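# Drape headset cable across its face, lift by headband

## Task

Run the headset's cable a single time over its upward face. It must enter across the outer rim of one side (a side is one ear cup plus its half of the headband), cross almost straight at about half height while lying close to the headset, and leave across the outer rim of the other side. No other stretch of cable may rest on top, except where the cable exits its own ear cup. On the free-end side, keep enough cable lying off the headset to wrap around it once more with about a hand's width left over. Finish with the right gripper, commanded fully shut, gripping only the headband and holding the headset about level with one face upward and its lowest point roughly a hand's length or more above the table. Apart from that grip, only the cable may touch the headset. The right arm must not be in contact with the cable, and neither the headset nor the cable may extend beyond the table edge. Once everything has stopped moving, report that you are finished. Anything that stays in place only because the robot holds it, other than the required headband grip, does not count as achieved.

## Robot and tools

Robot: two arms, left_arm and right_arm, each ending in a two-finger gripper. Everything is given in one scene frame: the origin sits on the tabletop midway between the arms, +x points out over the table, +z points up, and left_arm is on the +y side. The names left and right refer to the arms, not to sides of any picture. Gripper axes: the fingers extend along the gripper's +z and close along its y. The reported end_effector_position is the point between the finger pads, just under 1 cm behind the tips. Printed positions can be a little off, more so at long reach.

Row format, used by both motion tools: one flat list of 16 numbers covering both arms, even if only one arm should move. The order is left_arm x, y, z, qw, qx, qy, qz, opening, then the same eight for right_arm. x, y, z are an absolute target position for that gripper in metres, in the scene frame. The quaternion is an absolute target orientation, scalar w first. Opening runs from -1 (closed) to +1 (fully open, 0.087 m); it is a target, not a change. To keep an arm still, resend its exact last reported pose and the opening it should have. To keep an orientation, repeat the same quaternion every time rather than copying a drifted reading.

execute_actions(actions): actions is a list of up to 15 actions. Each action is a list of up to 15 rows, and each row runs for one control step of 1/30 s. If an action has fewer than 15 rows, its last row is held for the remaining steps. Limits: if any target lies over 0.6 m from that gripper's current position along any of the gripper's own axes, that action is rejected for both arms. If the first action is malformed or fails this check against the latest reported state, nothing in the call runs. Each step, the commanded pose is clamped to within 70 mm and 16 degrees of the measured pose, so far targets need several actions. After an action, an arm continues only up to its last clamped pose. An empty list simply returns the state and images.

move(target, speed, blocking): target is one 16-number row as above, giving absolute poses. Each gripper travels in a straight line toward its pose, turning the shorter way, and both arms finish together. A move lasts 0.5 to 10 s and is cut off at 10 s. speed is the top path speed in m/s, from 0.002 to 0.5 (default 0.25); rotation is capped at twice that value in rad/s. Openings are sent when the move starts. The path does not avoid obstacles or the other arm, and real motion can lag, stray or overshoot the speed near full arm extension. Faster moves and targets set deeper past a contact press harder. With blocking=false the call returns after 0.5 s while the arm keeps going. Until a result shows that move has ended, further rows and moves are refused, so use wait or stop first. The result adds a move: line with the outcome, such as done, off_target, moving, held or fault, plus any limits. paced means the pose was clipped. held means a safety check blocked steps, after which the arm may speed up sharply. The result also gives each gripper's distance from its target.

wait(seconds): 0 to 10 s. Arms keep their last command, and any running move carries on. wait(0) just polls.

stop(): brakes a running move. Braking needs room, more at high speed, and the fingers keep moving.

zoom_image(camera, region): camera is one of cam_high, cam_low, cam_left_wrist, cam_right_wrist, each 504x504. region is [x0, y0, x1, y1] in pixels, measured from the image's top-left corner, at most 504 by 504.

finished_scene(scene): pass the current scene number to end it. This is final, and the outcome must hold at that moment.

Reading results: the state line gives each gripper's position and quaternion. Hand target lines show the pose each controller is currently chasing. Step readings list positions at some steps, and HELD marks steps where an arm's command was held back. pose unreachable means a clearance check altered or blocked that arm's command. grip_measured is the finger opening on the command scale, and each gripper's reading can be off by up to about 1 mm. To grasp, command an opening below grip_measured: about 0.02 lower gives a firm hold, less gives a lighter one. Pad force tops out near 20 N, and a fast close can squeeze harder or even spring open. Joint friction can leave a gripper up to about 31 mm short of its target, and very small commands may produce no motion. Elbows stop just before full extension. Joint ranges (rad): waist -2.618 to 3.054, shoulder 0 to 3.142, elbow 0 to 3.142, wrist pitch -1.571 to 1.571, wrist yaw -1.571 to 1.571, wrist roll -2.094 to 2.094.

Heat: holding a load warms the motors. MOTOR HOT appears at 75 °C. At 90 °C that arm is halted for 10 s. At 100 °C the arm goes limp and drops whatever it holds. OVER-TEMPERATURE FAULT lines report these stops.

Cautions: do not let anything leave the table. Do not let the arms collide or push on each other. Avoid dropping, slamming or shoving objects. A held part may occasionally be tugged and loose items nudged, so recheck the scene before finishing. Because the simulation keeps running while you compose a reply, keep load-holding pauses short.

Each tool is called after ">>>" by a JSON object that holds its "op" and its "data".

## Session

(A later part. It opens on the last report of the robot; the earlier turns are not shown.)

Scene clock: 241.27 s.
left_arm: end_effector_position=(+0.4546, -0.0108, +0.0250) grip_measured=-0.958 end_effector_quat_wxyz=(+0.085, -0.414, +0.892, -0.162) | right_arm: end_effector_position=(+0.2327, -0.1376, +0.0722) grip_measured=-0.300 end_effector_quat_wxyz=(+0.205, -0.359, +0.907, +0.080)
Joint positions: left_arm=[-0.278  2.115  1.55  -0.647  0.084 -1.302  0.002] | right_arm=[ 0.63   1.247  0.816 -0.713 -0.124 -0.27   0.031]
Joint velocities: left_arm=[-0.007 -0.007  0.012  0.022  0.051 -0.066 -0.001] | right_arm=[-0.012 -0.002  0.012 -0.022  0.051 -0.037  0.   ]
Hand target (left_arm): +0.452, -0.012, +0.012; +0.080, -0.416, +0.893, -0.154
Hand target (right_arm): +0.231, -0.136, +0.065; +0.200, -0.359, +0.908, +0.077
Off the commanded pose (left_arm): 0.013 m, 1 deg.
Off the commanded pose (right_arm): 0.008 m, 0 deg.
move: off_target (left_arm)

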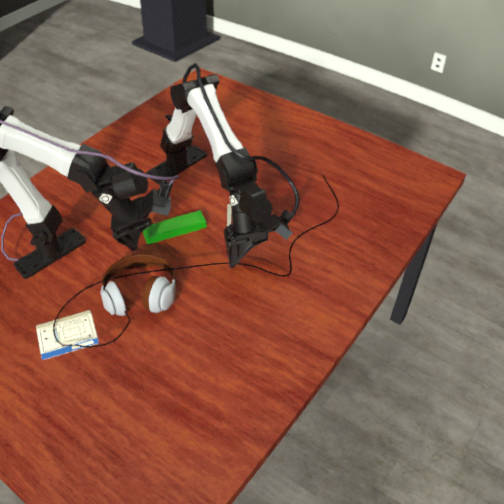

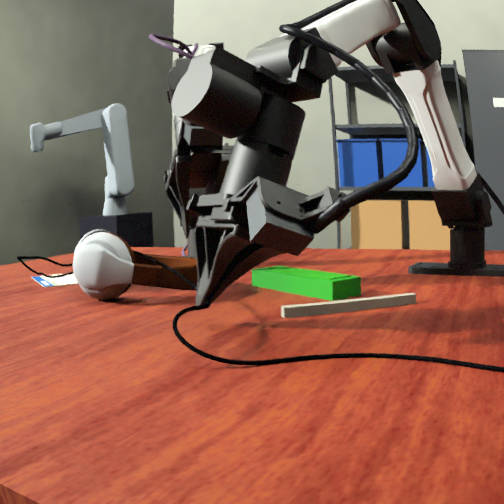

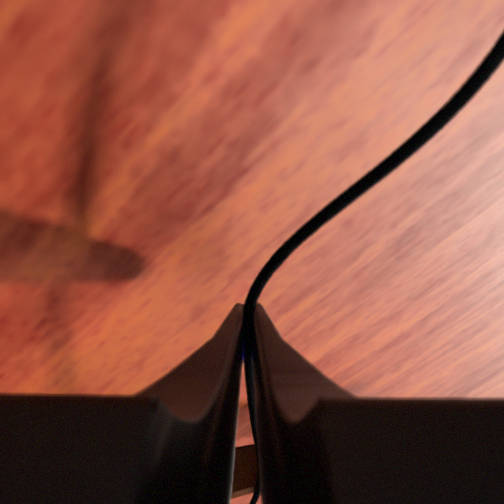

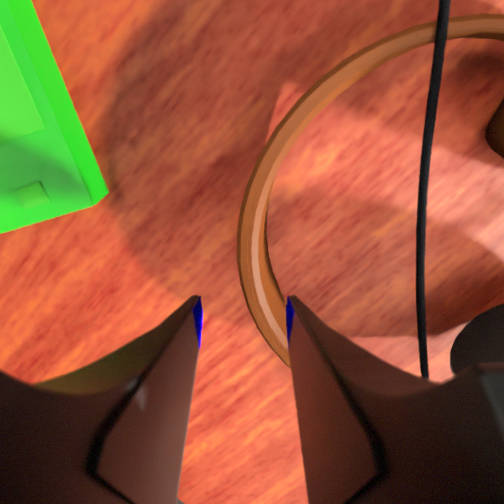

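>>> {"op": "move", "data": {"target": [0.452,-0.012,0.012,0.0802,-0.4163,0.8926,-0.154,-0.98, 0.248,-0.123,0.008,0.2013,-0.3578,0.9083,0.0793,-0.3], "speed": 0.05}}

Scene clock: 244.00 s.
left_arm: end_effector_position=(+0.4546, -0.0108, +0.0250) grip_measured=-0.958 end_effector_quat_wxyz=(+0.085, -0.414, +0.892, -0.162) | right_arm: end_effector_position=(+0.2503, -0.1247, +0.0157) grip_measured=-0.300 end_effector_quat_wxyz=(+0.206, -0.357, +0.907, +0.082)
Joint positions: left_arm=[-0.278  2.115  1.55  -0.647  0.084 -1.302  0.002] | right_arm=[ 0.644  1.42   0.705 -0.425 -0.12  -0.254  0.031]
Joint velocities: left_arm=[-0.007  0.002 -0.012 -0.051 -0.007  0.081  0.   ] | right_arm=[-0.027 -0.017 -0.017  0.007 -0.007 -0.007 -0.   ]
Hand target (left_arm): +0.452, -0.012, +0.012; +0.080, -0.416, +0.893, -0.154
Hand target (right_arm): +0.246, -0.124, +0.008; +0.201, -0.358, +0.908, +0.079
Off the commanded pose (left_arm): 0.013 m, 1 deg.
Off the commanded pose (right_arm): 0.008 m, 1 deg.
move: off_target (left_arm)

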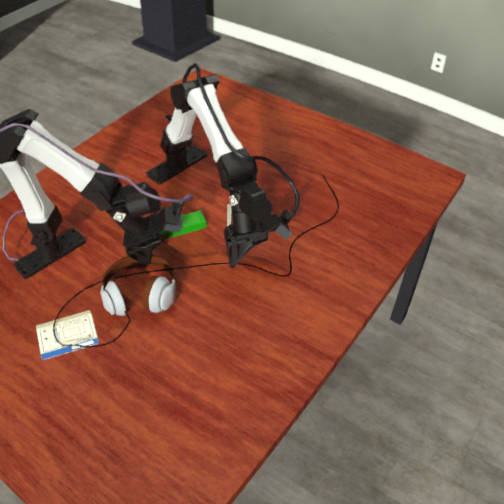

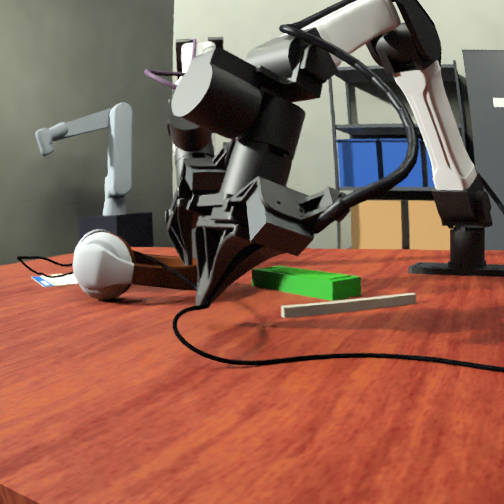

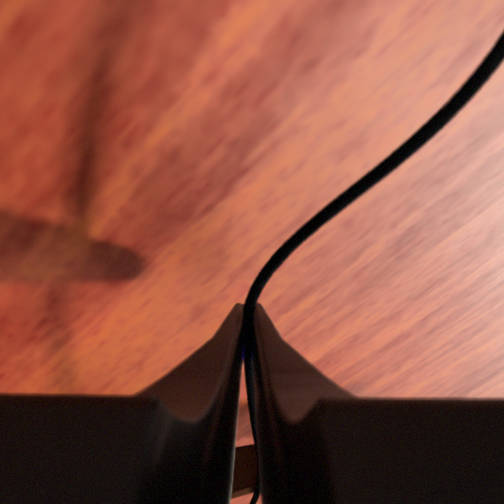

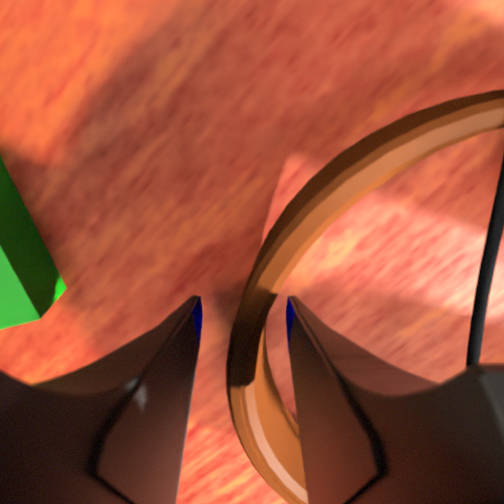

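>>> {"op": "execute_actions", "data": {"actions": []}}

Scene clock: 245.07 s.
left_arm: end_effector_position=(+0.4546, -0.0108, +0.0250) grip_measured=-0.958 end_effector_quat_wxyz=(+0.085, -0.414, +0.892, -0.162) | right_arm: end_effector_position=(+0.2507, -0.1246, +0.0158) grip_measured=-0.300 end_effector_quat_wxyz=(+0.207, -0.357, +0.907, +0.082)
Joint positions: left_arm=[-0.278  2.115  1.55  -0.647  0.084 -1.302  0.002] | right_arm=[ 0.644  1.42   0.705 -0.423 -0.12  -0.254  0.031]
Joint velocities: left_arm=[-0.002 -0.007  0.007 -0.022 -0.051 -0.007 -0.001] | right_arm=[-0.002 -0.002 -0.027 -0.007  0.022  0.051  0.   ]
Hand target (left_arm): +0.452, -0.012, +0.012; +0.080, -0.416, +0.893, -0.154
Hand target (right_arm): +0.246, -0.124, +0.008; +0.201, -0.358, +0.908, +0.079
Off the commanded pose (left_arm): 0.013 m, 1 deg.
Off the commanded pose (right_arm): 0.008 m, 1 deg.

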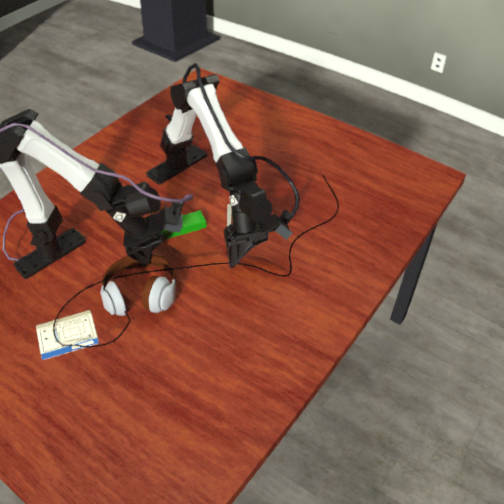

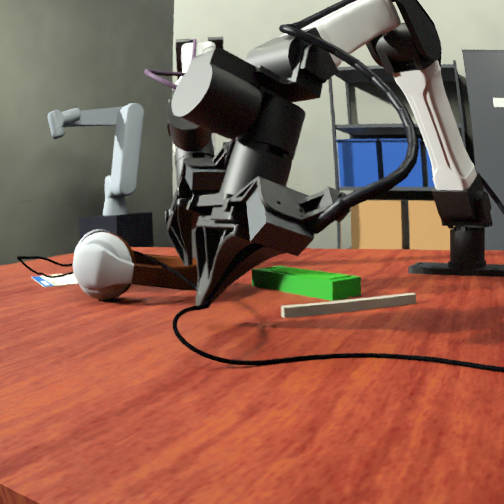

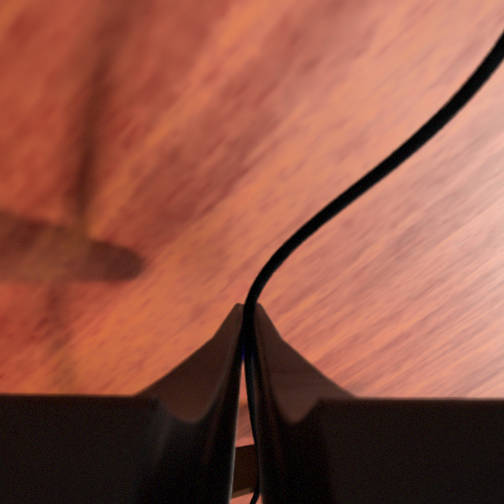

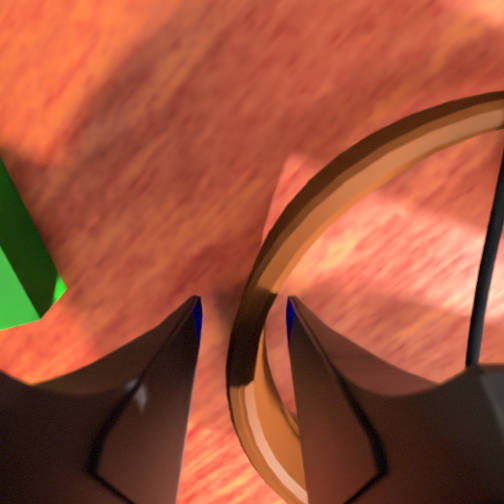

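>>> {"op": "zoom_image", "data": {"camera": "cam_high", "region": [20, 180, 260, 380]}}

Region (20, 180, 260, 380) of cam_high's 504x504 image, scaled by 2.100, with more detail than that image has.

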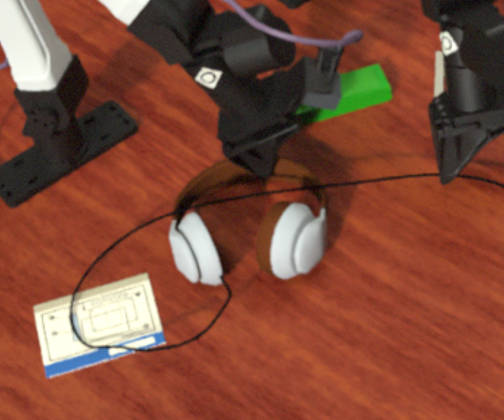

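>>> {"op": "execute_actions", "data": {"actions": [[[0.452,-0.012,0.012,0.0802,-0.4163,0.8926,-0.154,-0.98,0.248,-0.123,0.008,0.2013,-0.3578,0.9083,0.0793,-0.4],[0.452,-0.012,0.012,0.0802,-0.4163,0.8926,-0.154,-0.98,0.248,-0.123,0.008,0.2013,-0.3578,0.9083,0.0793,-0.45],[0.452,-0.012,0.012,0.0802,-0.4163,0.8926,-0.154,-0.98,0.248,-0.123,0.008,0.2013,-0.3578,0.9083,0.0793,-0.5],[0.452,-0.012,0.012,0.0802,-0.4163,0.8926,-0.154,-0.98,0.248,-0.123,0.008,0.2013,-0.3578,0.9083,0.0793,-0.55],[0.452,-0.012,0.012,0.0802,-0.4163,0.8926,-0.154,-0.98,0.248,-0.123,0.008,0.2013,-0.3578,0.9083,0.0793,-0.6],[0.452,-0.012,0.012,0.0802,-0.4163,0.8926,-0.154,-0.98,0.248,-0.123,0.008,0.2013,-0.3578,0.9083,0.0793,-0.64],[0.452,-0.012,0.012,0.0802,-0.4163,0.8926,-0.154,-0.98,0.248,-0.123,0.008,0.2013,-0.3578,0.9083,0.0793,-0.68],[0.452,-0.012,0.012,0.0802,-0.4163,0.8926,-0.154,-0.98,0.248,-0.123,0.008,0.2013,-0.3578,0.9083,0.0793,-0.71],[0.452,-0.012,0.012,0.0802,-0.4163,0.8926,-0.154,-0.98,0.248,-0.123,0.008,0.2013,-0.3578,0.9083,0.0793,-0.73],[0.452,-0.012,0.012,0.0802,-0.4163,0.8926,-0.154,-0.98,0.248,-0.123,0.008,0.2013,-0.3578,0.9083,0.0793,-0.75]],[[0.452,-0.012,0.012,0.0802,-0.4163,0.8926,-0.154,-0.98,0.248,-0.123,0.008,0.2013,-0.3578,0.9083,0.0793,-0.77],[0.452,-0.012,0.012,0.0802,-0.4163,0.8926,-0.154,-0.98,0.248,-0.123,0.008,0.2013,-0.3578,0.9083,0.0793,-0.78],[0.452,-0.012,0.012,0.0802,-0.4163,0.8926,-0.154,-0.98,0.248,-0.123,0.008,0.2013,-0.3578,0.9083,0.0793,-0.79],[0.452,-0.012,0.012,0.0802,-0.4163,0.8926,-0.154,-0.98,0.248,-0.123,0.008,0.2013,-0.3578,0.9083,0.0793,-0.8],[0.452,-0.012,0.012,0.0802,-0.4163,0.8926,-0.154,-0.98,0.248,-0.123,0.008,0.2013,-0.3578,0.9083,0.0793,-0.81],[0.452,-0.012,0.012,0.0802,-0.4163,0.8926,-0.154,-0.98,0.248,-0.123,0.008,0.2013,-0.3578,0.9083,0.0793,-0.82],[0.452,-0.012,0.012,0.0802,-0.4163,0.8926,-0.154,-0.98,0.248,-0.123,0.008,0.2013,-0.3578,0.9083,0.0793,-0.84],[0.452,-0.012,0.012,0.0802,-0.4163,0.8926,-0.154,-0.98,0.248,-0.123,0.008,0.2013,-0.3578,0.9083,0.0793,-0.86],[0.452,-0.012,0.012,0.0802,-0.4163,0.8926,-0.154,-0.98,0.248,-0.123,0.008,0.2013,-0.3578,0.9083,0.0793,-0.88],[0.452,-0.012,0.012,0.0802,-0.4163,0.8926,-0.154,-0.98,0.248,-0.123,0.008,0.2013,-0.3578,0.9083,0.0793,-0.9],[0.452,-0.012,0.012,0.0802,-0.4163,0.8926,-0.154,-0.98,0.248,-0.123,0.008,0.2013,-0.3578,0.9083,0.0793,-0.93],[0.452,-0.012,0.012,0.0802,-0.4163,0.8926,-0.154,-0.98,0.248,-0.123,0.008,0.2013,-0.3578,0.9083,0.0793,-0.96],[0.452,-0.012,0.012,0.0802,-0.4163,0.8926,-0.154,-0.98,0.248,-0.123,0.008,0.2013,-0.3578,0.9083,0.0793,-1]]]}}

Scene clock: 247.83 s.
left_arm: end_effector_position=(+0.4547, -0.0107, +0.0250) grip_measured=-0.958 end_effector_quat_wxyz=(+0.085, -0.414, +0.892, -0.162) | right_arm: end_effector_position=(+0.2554, -0.1255, +0.0167) grip_measured=-0.753 end_effector_quat_wxyz=(+0.215, -0.355, +0.907, +0.074)
Joint positions: left_arm=[-0.278  2.115  1.55  -0.647  0.084 -1.302  0.002] | right_arm=[ 0.644  1.42   0.705 -0.408 -0.103 -0.251  0.011]
Joint velocities: left_arm=[ 0.007  0.002  0.002  0.037 -0.081 -0.037  0.   ] | right_arm=[ 0.007 -0.017 -0.017  0.081 -0.022 -0.066 -0.   ]
Hand target (left_arm): +0.452, -0.012, +0.012; +0.080, -0.416, +0.893, -0.154
Hand target (right_arm): +0.248, -0.124, +0.009; +0.201, -0.358, +0.908, +0.079
Off the commanded pose (left_arm): 0.013 m, 1 deg.
Off the commanded pose (right_arm): 0.012 m, 2 deg.
Step readings (end_effector_position; steps 1 to 15: 1st action; 16 to 30: 2nd action):
0: left_arm (+0.4546, -0.0108, +0.0250) | right_arm (+0.2507, -0.1246, +0.0158)
1: left_arm (+0.4546, -0.0108, +0.0250) | right_arm (+0.2507, -0.1246, +0.0158)
2: left_arm (+0.4546, -0.0108, +0.0250) | right_arm (+0.2508, -0.1245, +0.0158)
4: left_arm (+0.4546, -0.0108, +0.0250) | right_arm (+0.2508, -0.1245, +0.0158)
8: left_arm (+0.4546, -0.0108, +0.0250) | right_arm (+0.2512, -0.1248, +0.0159)
15: left_arm (+0.4546, -0.0108, +0.0250) | right_arm (+0.2549, -0.1253, +0.0166)
16: left_arm (+0.4546, -0.0108, +0.0250) | right_arm (+0.2551, -0.1254, +0.0167)
17: left_arm (+0.4546, -0.0108, +0.0250) | right_arm (+0.2552, -0.1254, +0.0167)
19: left_arm (+0.4547, -0.0107, +0.0250) | right_arm (+0.2553, -0.1255, +0.0167)
23: left_arm (+0.4547, -0.0107, +0.0250) | right_arm (+0.2554, -0.1255, +0.0167)
30: end_effector_position above

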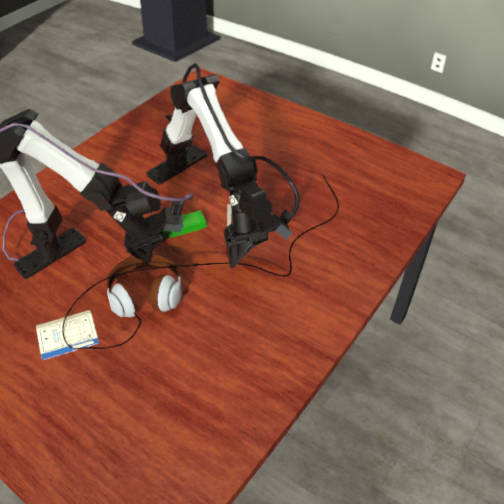

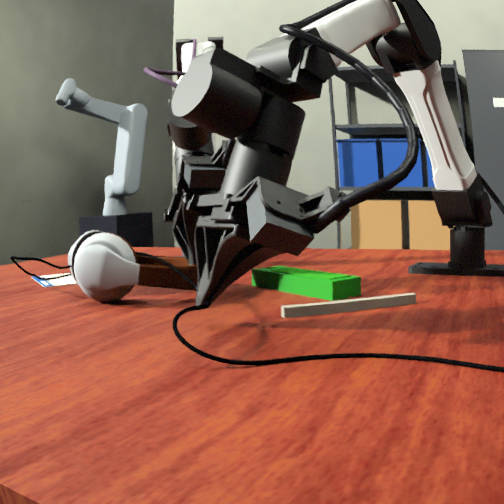

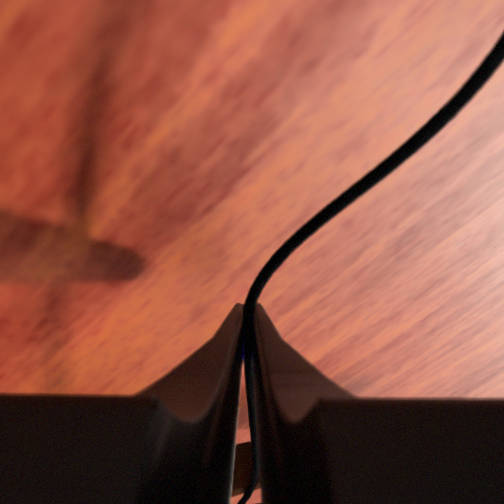

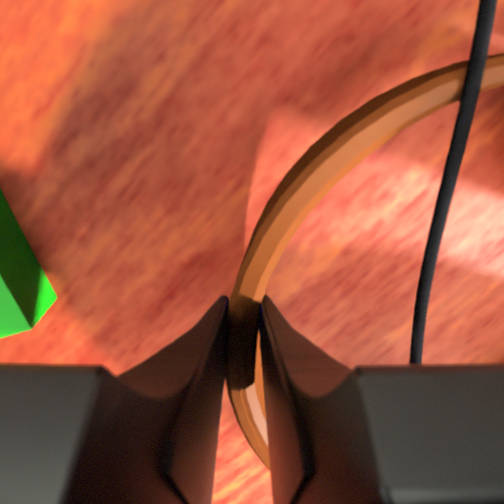

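>>> {"op": "zoom_image", "data": {"camera": "cam_high", "region": [20, 180, 260, 380]}}

Region (20, 180, 260, 380) of cam_high's 504x504 image, scaled by 2.100, with more detail than that image has.

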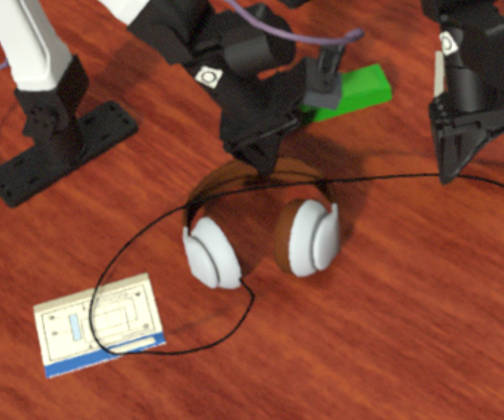

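>>> {"op": "move", "data": {"target": [0.462,-0.03,0.11,0.0802,-0.4163,0.8926,-0.154,-0.98,0.25,-0.124,0.11,0.2013,-0.3578,0.9083,0.0793,-1], "speed": 0.05}}

Scene clock: 252.03 s.
left_arm: end_effector_position=(+0.4657, -0.0271, +0.1194) grip_measured=-0.958 end_effector_quat_wxyz=(+0.090, -0.415, +0.890, -0.168) | right_arm: end_effector_position=(+0.2437, -0.1273, +0.0938) grip_measured=-0.794 end_effector_quat_wxyz=(+0.175, -0.357, +0.914, +0.080)
Joint positions: left_arm=[-0.303  2.115  1.925 -1.004  0.073 -1.329  0.002] | right_arm=[ 0.644  1.352  0.992 -0.843 -0.124 -0.251  0.009]
Joint velocities: left_arm=[ 0.002 -0.002 -0.007 -0.051  0.022 -0.051 -0.001] | right_arm=[-0.007  0.012 -0.007 -0.051  0.007  0.037  0.001]
Hand target (left_arm): +0.463, -0.030, +0.110; +0.080, -0.416, +0.892, -0.154
Hand target (right_arm): +0.252, -0.123, +0.110; +0.201, -0.358, +0.908, +0.080
Off the commanded pose (left_arm): 0.011 m, 2 deg.
Off the commanded pose (right_arm): 0.018 m, 3 deg.
move: off_target (left_arm, right_arm)

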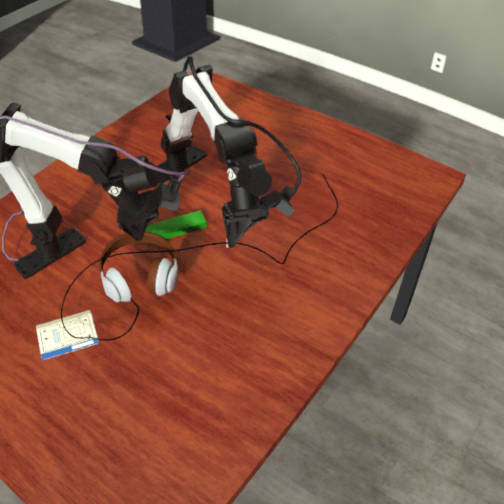

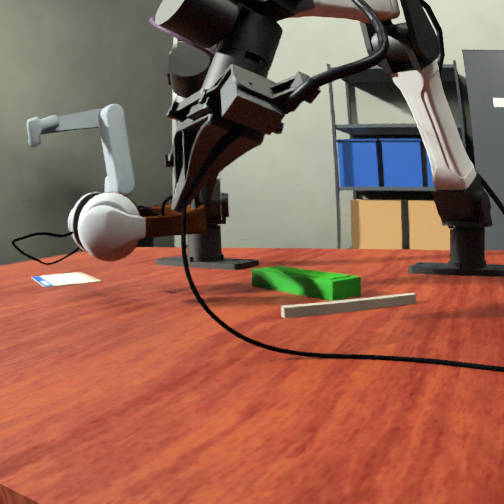

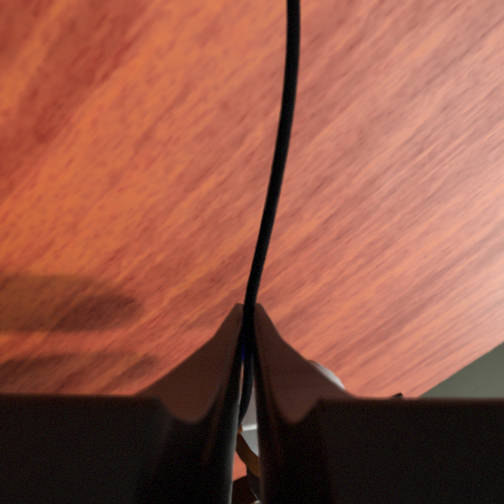

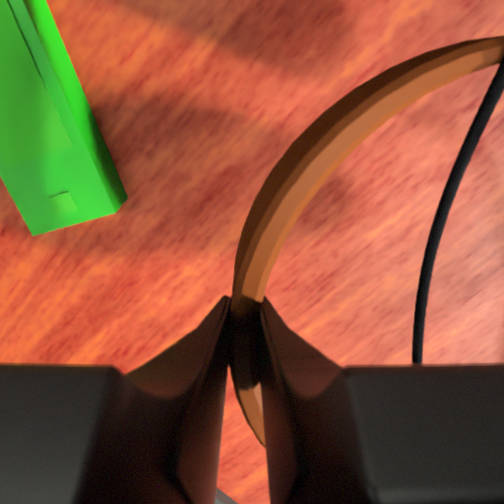

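>>> {"op": "move", "data": {"target": [0.445,-0.045,0.215,0.0802,-0.4163,0.8926,-0.154,-0.98,0.25,-0.124,0.285,0.2013,-0.3578,0.9083,0.0793,-1], "speed": 0.06}}

Scene clock: 255.97 s.
left_arm: end_effector_position=(+0.4486, -0.0428, +0.2209) grip_measured=-0.958 end_effector_quat_wxyz=(+0.088, -0.416, +0.890, -0.167) | right_arm: end_effector_position=(+0.2498, -0.1225, +0.2773) grip_measured=-0.794 end_effector_quat_wxyz=(+0.185, -0.357, +0.911, +0.086)
Joint positions: left_arm=[-0.352  2.271  2.61  -1.535  0.059 -1.377  0.002] | right_arm=[ 0.644  1.532  1.908 -1.558 -0.132 -0.251  0.009]
Joint velocities: left_arm=[ 0.002 -0.017  0.007  0.022  0.007 -0.037  0.001] | right_arm=[-0.017 -0.017 -0.007  0.007  0.037  0.007 -0.001]
Hand target (left_arm): +0.446, -0.046, +0.215; +0.082, -0.416, +0.892, -0.157
Hand target (right_arm): +0.254, -0.122, +0.286; +0.202, -0.358, +0.908, +0.079
Off the commanded pose (left_arm): 0.007 m, 2 deg.
Off the commanded pose (right_arm): 0.008 m, 2 deg.
joint sent to its limit (left arm) — the command would take joint 4 (wrist pitch) past its lower limit, so that joint was sent only as far as its limit.
move: done

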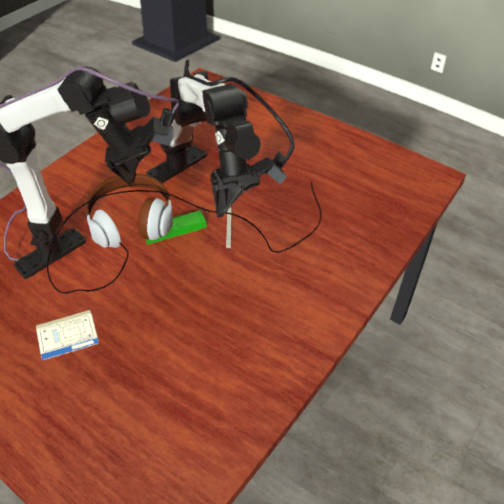

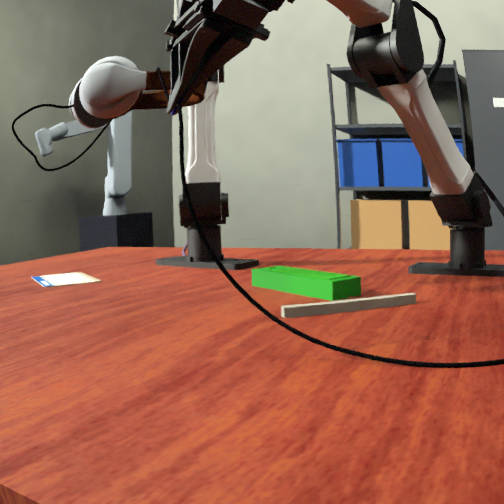

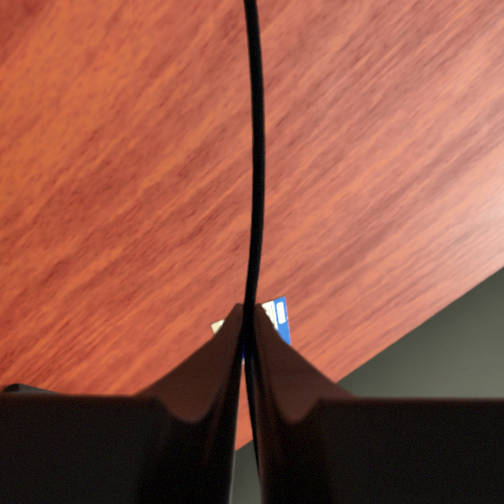

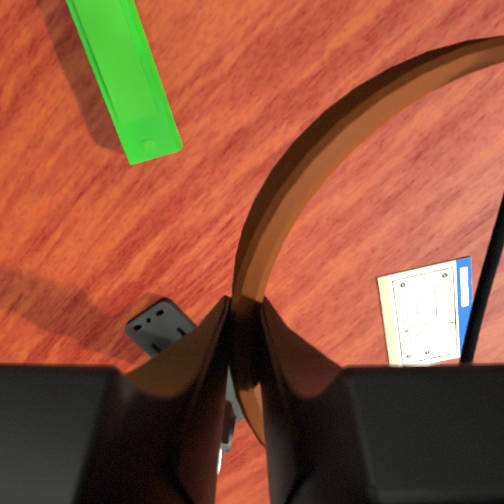

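>>> {"op": "zoom_image", "data": {"camera": "cam_high", "region": [20, 130, 260, 310]}}

>>> {"op": "zoom_image", "data": {"camera": "cam_low", "region": [0, 30, 250, 200]}}

Region (20, 130, 260, 310) of cam_high's 504x504 image, scaled by 2.100, with more detail than that image has; it fills the top 378 rows of this view, and the rest is white.

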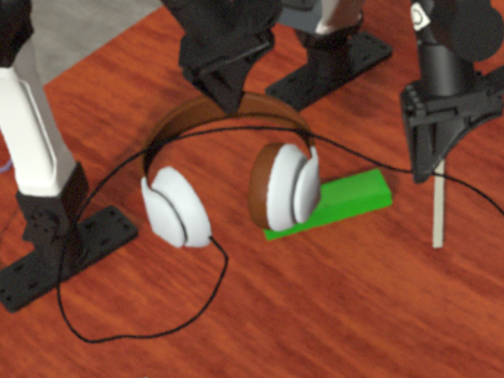

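Region (0, 30, 250, 200) of cam_low's 504x504 image, scaled by 2.016, with more detail than that image has; it fills the top 343 rows of this view, and the rest is white.

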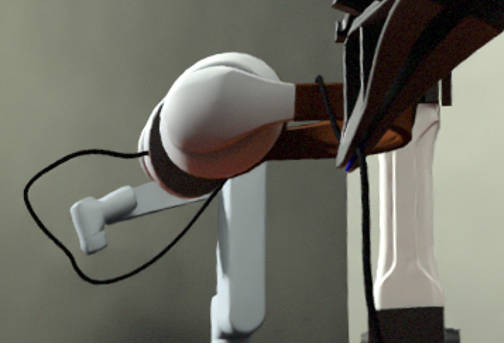

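>>> {"op": "execute_actions", "data": {"actions": [[[0.445,-0.045,0.21,0.0802,-0.4163,0.8926,-0.154,-0.96,0.25,-0.124,0.285,0.2013,-0.3578,0.9083,0.0793,-1],[0.445,-0.045,0.21,0.0802,-0.4163,0.8926,-0.154,-0.95,0.25,-0.124,0.285,0.2013,-0.3578,0.9083,0.0793,-1],[0.445,-0.045,0.21,0.0802,-0.4163,0.8926,-0.154,-0.94,0.25,-0.124,0.285,0.2013,-0.3578,0.9083,0.0793,-1],[0.445,-0.045,0.21,0.0802,-0.4163,0.8926,-0.154,-0.93,0.25,-0.124,0.285,0.2013,-0.3578,0.9083,0.0793,-1],[0.445,-0.045,0.21,0.0802,-0.4163,0.8926,-0.154,-0.92,0.25,-0.124,0.285,0.2013,-0.3578,0.9083,0.0793,-1],[0.445,-0.045,0.21,0.0802,-0.4163,0.8926,-0.154,-0.9,0.25,-0.124,0.285,0.2013,-0.3578,0.9083,0.0793,-1],[0.445,-0.045,0.21,0.0802,-0.4163,0.8926,-0.154,-0.87,0.25,-0.124,0.285,0.2013,-0.3578,0.9083,0.0793,-1],[0.445,-0.045,0.21,0.0802,-0.4163,0.8926,-0.154,-0.84,0.25,-0.124,0.285,0.2013,-0.3578,0.9083,0.0793,-1],[0.445,-0.045,0.21,0.0802,-0.4163,0.8926,-0.154,-0.8,0.25,-0.124,0.285,0.2013,-0.3578,0.9083,0.0793,-1]],[[0.445,-0.045,0.21,0.0802,-0.4163,0.8926,-0.154,-0.8,0.25,-0.124,0.285,0.2013,-0.3578,0.9083,0.0793,-1]]]}}

Scene clock: 258.87 s.
left_arm: end_effector_position=(+0.4470, -0.0417, +0.2155) grip_measured=-0.800 end_effector_quat_wxyz=(+0.083, -0.417, +0.891, -0.159) | right_arm: end_effector_position=(+0.2497, -0.1226, +0.2773) grip_measured=-0.794 end_effector_quat_wxyz=(+0.185, -0.357, +0.912, +0.086)
Joint positions: left_arm=[-0.352  2.271  2.592 -1.536  0.057 -1.377  0.009] | right_arm=[ 0.644  1.532  1.908 -1.558 -0.132 -0.251  0.009]
Joint velocities: left_arm=[ 0.002 -0.002  0.002 -0.007  0.007  0.007  0.001] | right_arm=[-0.012  0.002  0.007 -0.051 -0.007  0.022  0.   ]
Hand target (left_arm): +0.445, -0.045, +0.210; +0.080, -0.416, +0.893, -0.154
Hand target (right_arm): +0.250, -0.124, +0.285; +0.201, -0.358, +0.908, +0.079
Off the commanded pose (left_arm): 0.007 m, 1 deg.
Off the commanded pose (right_arm): 0.008 m, 2 deg.
Step readings (end_effector_position; steps 1 to 15: 1st action; 16 to 30: 2nd action):
0: left_arm (+0.4483, -0.0427, +0.2208) | right_arm (+0.2497, -0.1226, +0.2773)
1: left_arm (+0.4482, -0.0426, +0.2201) | right_arm (+0.2497, -0.1226, +0.2773)
2: left_arm (+0.4480, -0.0424, +0.2192) | right_arm (+0.2497, -0.1226, +0.2773)
4: left_arm (+0.4473, -0.0421, +0.2168) | right_arm (+0.2497, -0.1226, +0.2773)
8: left_arm (+0.4470, -0.0418, +0.2156) | right_arm (+0.2497, -0.1226, +0.2773)
15: left_arm (+0.4470, -0.0417, +0.2155) | right_arm (+0.2497, -0.1226, +0.2773)
16: left_arm (+0.4470, -0.0417, +0.2155) | right_arm (+0.2497, -0.1226, +0.2773)
17: left_arm (+0.4470, -0.0417, +0.2155) | right_arm (+0.2497, -0.1226, +0.2773)
19: left_arm (+0.4470, -0.0417, +0.2155) | right_arm (+0.2497, -0.1226, +0.2773)
23: left_arm (+0.4470, -0.0417, +0.2155) | right_arm (+0.2497, -0.1226, +0.2773)
30: end_effector_position above

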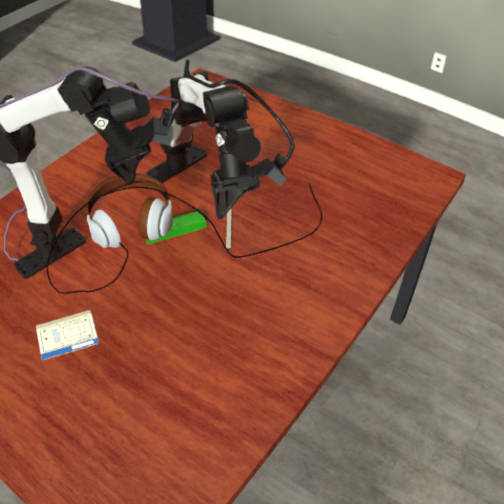

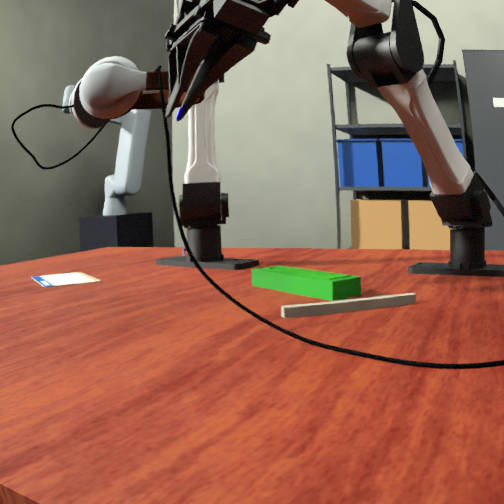

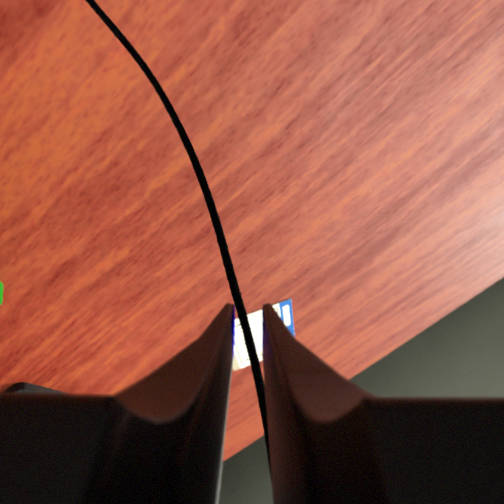

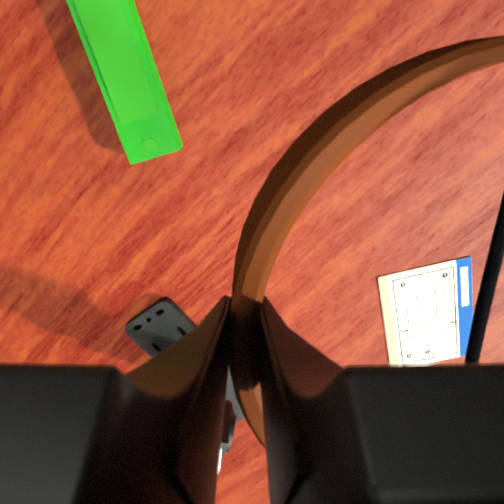

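>>> {"op": "move", "data": {"target": [0.33,0.2,0.2,0.17,0,0.985,0,0,0.25,-0.124,0.285,0.2013,-0.3578,0.9083,0.0793,-1], "speed": 0.2}}

Scene clock: 262.13 s.
left_arm: end_effector_position=(+0.3306, +0.1972, +0.2032) grip_measured=+0.000 end_effector_quat_wxyz=(+0.166, +0.000, +0.986, -0.000) | right_arm: end_effector_position=(+0.2488, -0.1218, +0.2772) grip_measured=-0.794 end_effector_quat_wxyz=(+0.184, -0.358, +0.911, +0.089)
Joint positions: left_arm=[ 0.016  1.511  1.575 -1.304 -0.039 -0.116  0.044] | right_arm=[ 0.644  1.532  1.908 -1.56  -0.139 -0.251  0.009]
Joint velocities: left_arm=[-0.002 -0.002 -0.007 -0.022  0.081 -0.095 -0.001] | right_arm=[ 0.012 -0.012 -0.017 -0.066  0.022 -0.095 -0.   ]
Hand target (left_arm): +0.330, +0.201, +0.202; +0.171, -0.000, +0.985, +0.000
Hand target (right_arm): +0.250, -0.124, +0.285; +0.201, -0.358, +0.908, +0.079
Off the commanded pose (left_arm): 0.004 m, 0 deg.
Off the commanded pose (right_arm): 0.008 m, 2 deg.
move: done

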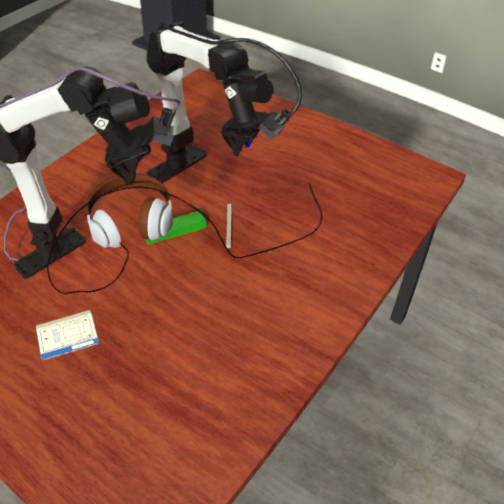

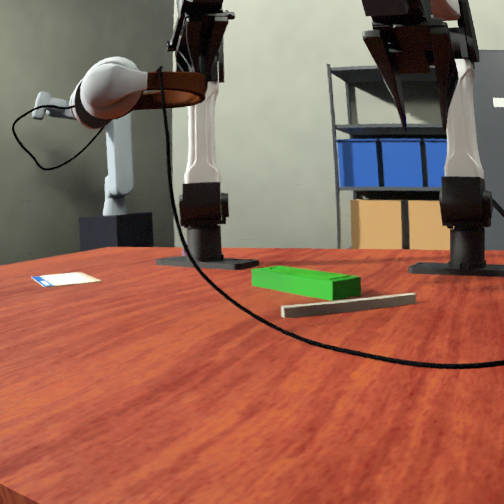

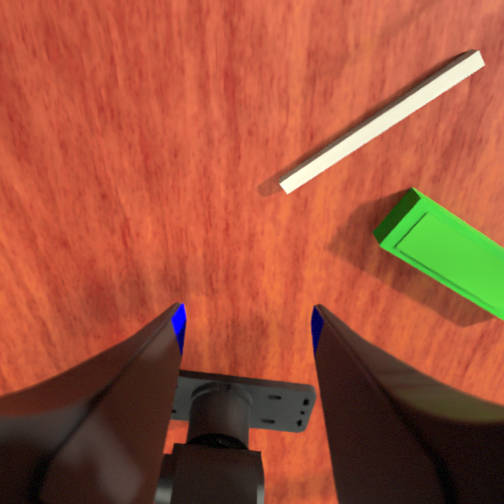

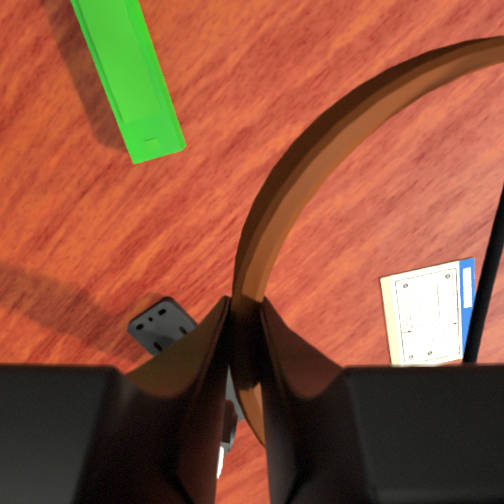

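>>> {"op": "zoom_image", "data": {"camera": "cam_high", "region": [30, 140, 230, 310]}}

>>> {"op": "zoom_image", "data": {"camera": "cam_low", "region": [50, 30, 250, 150]}}

Region (30, 140, 230, 310) of cam_high's 504x504 image, scaled by 2.520, with more detail than that image has; it fills the top 428 rows of this view, and the rest is white.

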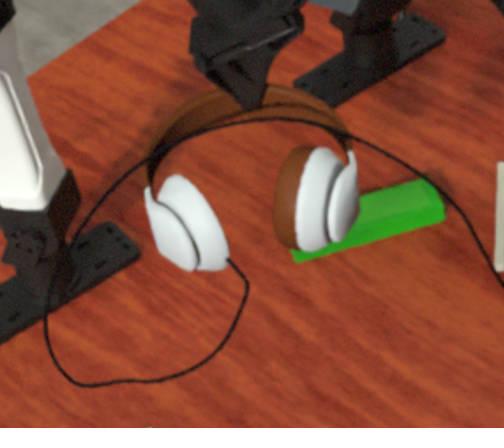

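Region (50, 30, 250, 150) of cam_low's 504x504 image, scaled by 2.520, with more detail than that image has; it fills the top 302 rows of this view, and the rest is white.

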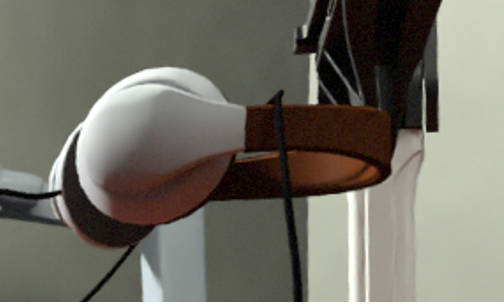

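>>> {"op": "move", "data": {"target": [0.33,0.2,0.2,0.17,0,0.985,0,0,0.25,-0.124,0.28,0.1361,-0.3175,0.9082,0.2358,-1], "speed": 0.1}}

Scene clock: 268.33 s.
left_arm: end_effector_position=(+0.3321, +0.1972, +0.2034) grip_measured=+0.000 end_effector_quat_wxyz=(+0.169, +0.002, +0.986, -0.001) | right_arm: end_effector_position=(+0.2497, -0.1211, +0.2850) grip_measured=-0.793 end_effector_quat_wxyz=(+0.179, -0.306, +0.905, +0.236)
Joint positions: left_arm=[ 0.016  1.511  1.575 -1.298 -0.039 -0.113  0.044] | right_arm=[ 0.428  1.532  1.885 -1.565 -0.495 -0.306  0.009]
Joint velocities: left_arm=[ 0.012 -0.007 -0.002 -0.037 -0.022 -0.007  0.001] | right_arm=[-0.002  0.002  0.002  0.051 -0.095 -0.022 -0.   ]
Hand target (left_arm): +0.330, +0.200, +0.200; +0.170, -0.000, +0.985, +0.000
Hand target (right_arm): +0.250, -0.124, +0.280; +0.173, -0.307, +0.905, +0.238
Off the commanded pose (left_arm): 0.005 m, 0 deg.
Off the commanded pose (right_arm): 0.006 m, 5 deg.
joint sent to its limit (right arm) — the command would take joint 4 (wrist pitch) past its lower limit, so that joint was sent only as far as its limit.
move: off_target (right_arm)

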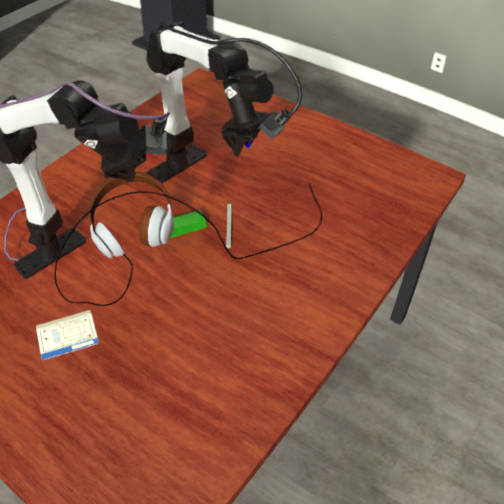

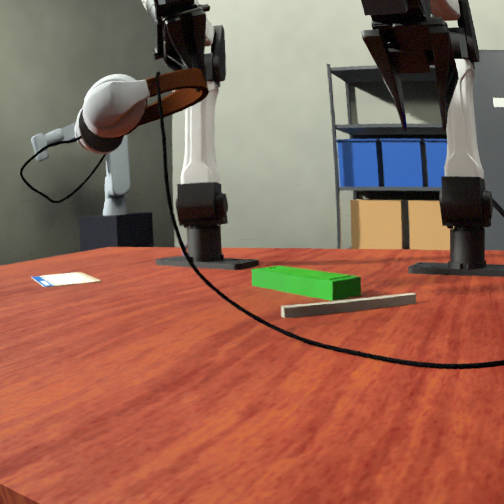

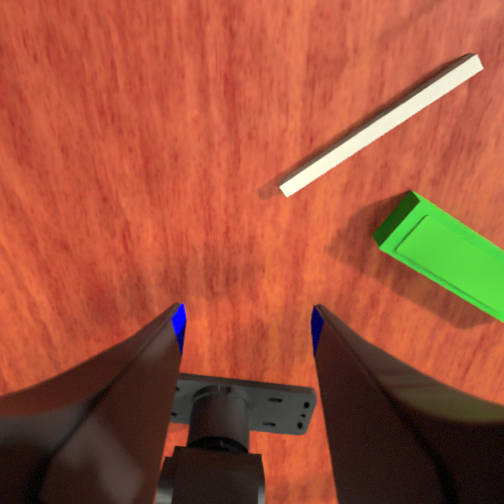

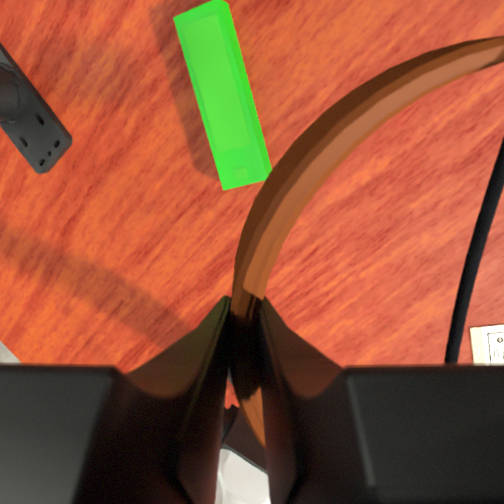

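>>> {"op": "move", "data": {"target": [0.33,0.2,0.2,0.17,0,0.985,0,0,0.25,-0.124,0.265,0.0843,-0.2807,0.8901,0.3486,-1], "speed": 0.1}}

>>> {"op": "zoom_image", "data": {"camera": "cam_high", "region": [30, 140, 230, 310]}}

Scene clock: 270.63 s.
left_arm: end_effector_position=(+0.3321, +0.1972, +0.2034) grip_measured=+0.000 end_effector_quat_wxyz=(+0.169, +0.002, +0.986, -0.001) | right_arm: end_effector_position=(+0.2499, -0.1225, +0.2677) grip_measured=-0.793 end_effector_quat_wxyz=(+0.141, -0.261, +0.893, +0.337)
Joint positions: left_arm=[ 0.016  1.511  1.575 -1.298 -0.039 -0.113  0.044] | right_arm=[ 0.296  1.561  1.768 -1.565 -0.723 -0.365  0.009]
Joint velocities: left_arm=[ 0.007 -0.002  0.007 -0.051 -0.037 -0.022 -0.002] | right_arm=[-0.007 -0.002  0.027 -0.066 -0.081 -0.037  0.001]
Hand target (left_arm): +0.330, +0.200, +0.200; +0.170, -0.000, +0.985, +0.000
Hand target (right_arm): +0.250, -0.124, +0.265; +0.138, -0.260, +0.892, +0.344
Off the commanded pose (left_arm): 0.005 m, 0 deg.
Off the commanded pose (right_arm): 0.003 m, 7 deg.
joint sent to its limit (right arm) — the command would take joint 4 (wrist pitch) past its lower limit, so that joint was sent only as far as its limit.
move: off_target (right_arm)

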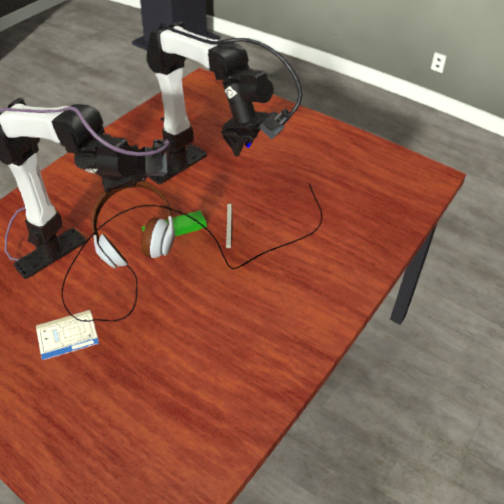

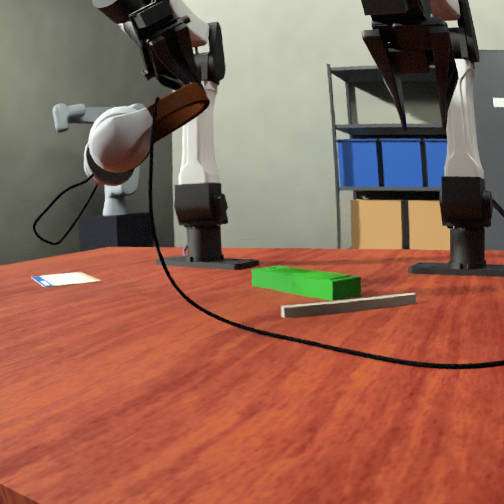

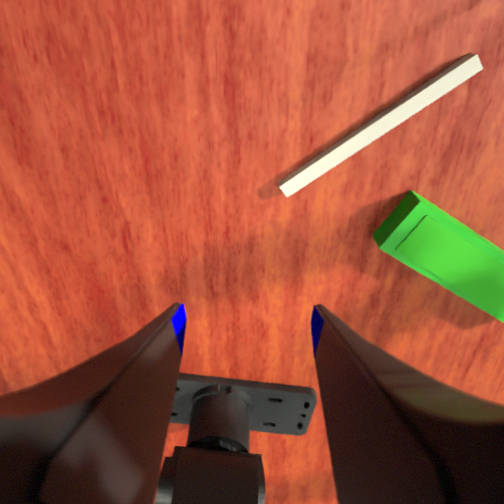

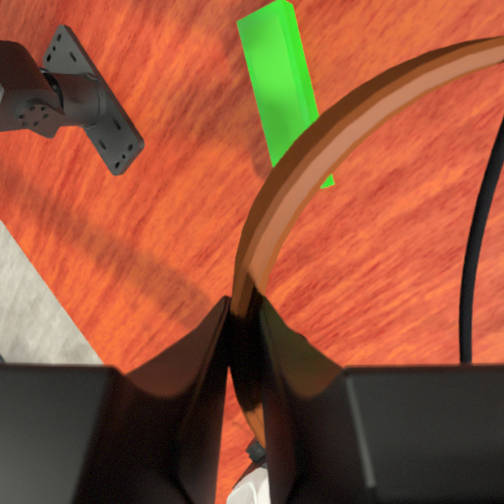

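Region (30, 140, 230, 310) of cam_high's 504x504 image, scaled by 2.520, with more detail than that image has; it fills the top 428 rows of this view, and the rest is white.

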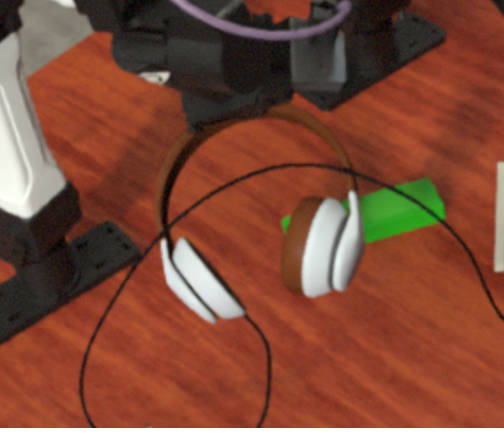

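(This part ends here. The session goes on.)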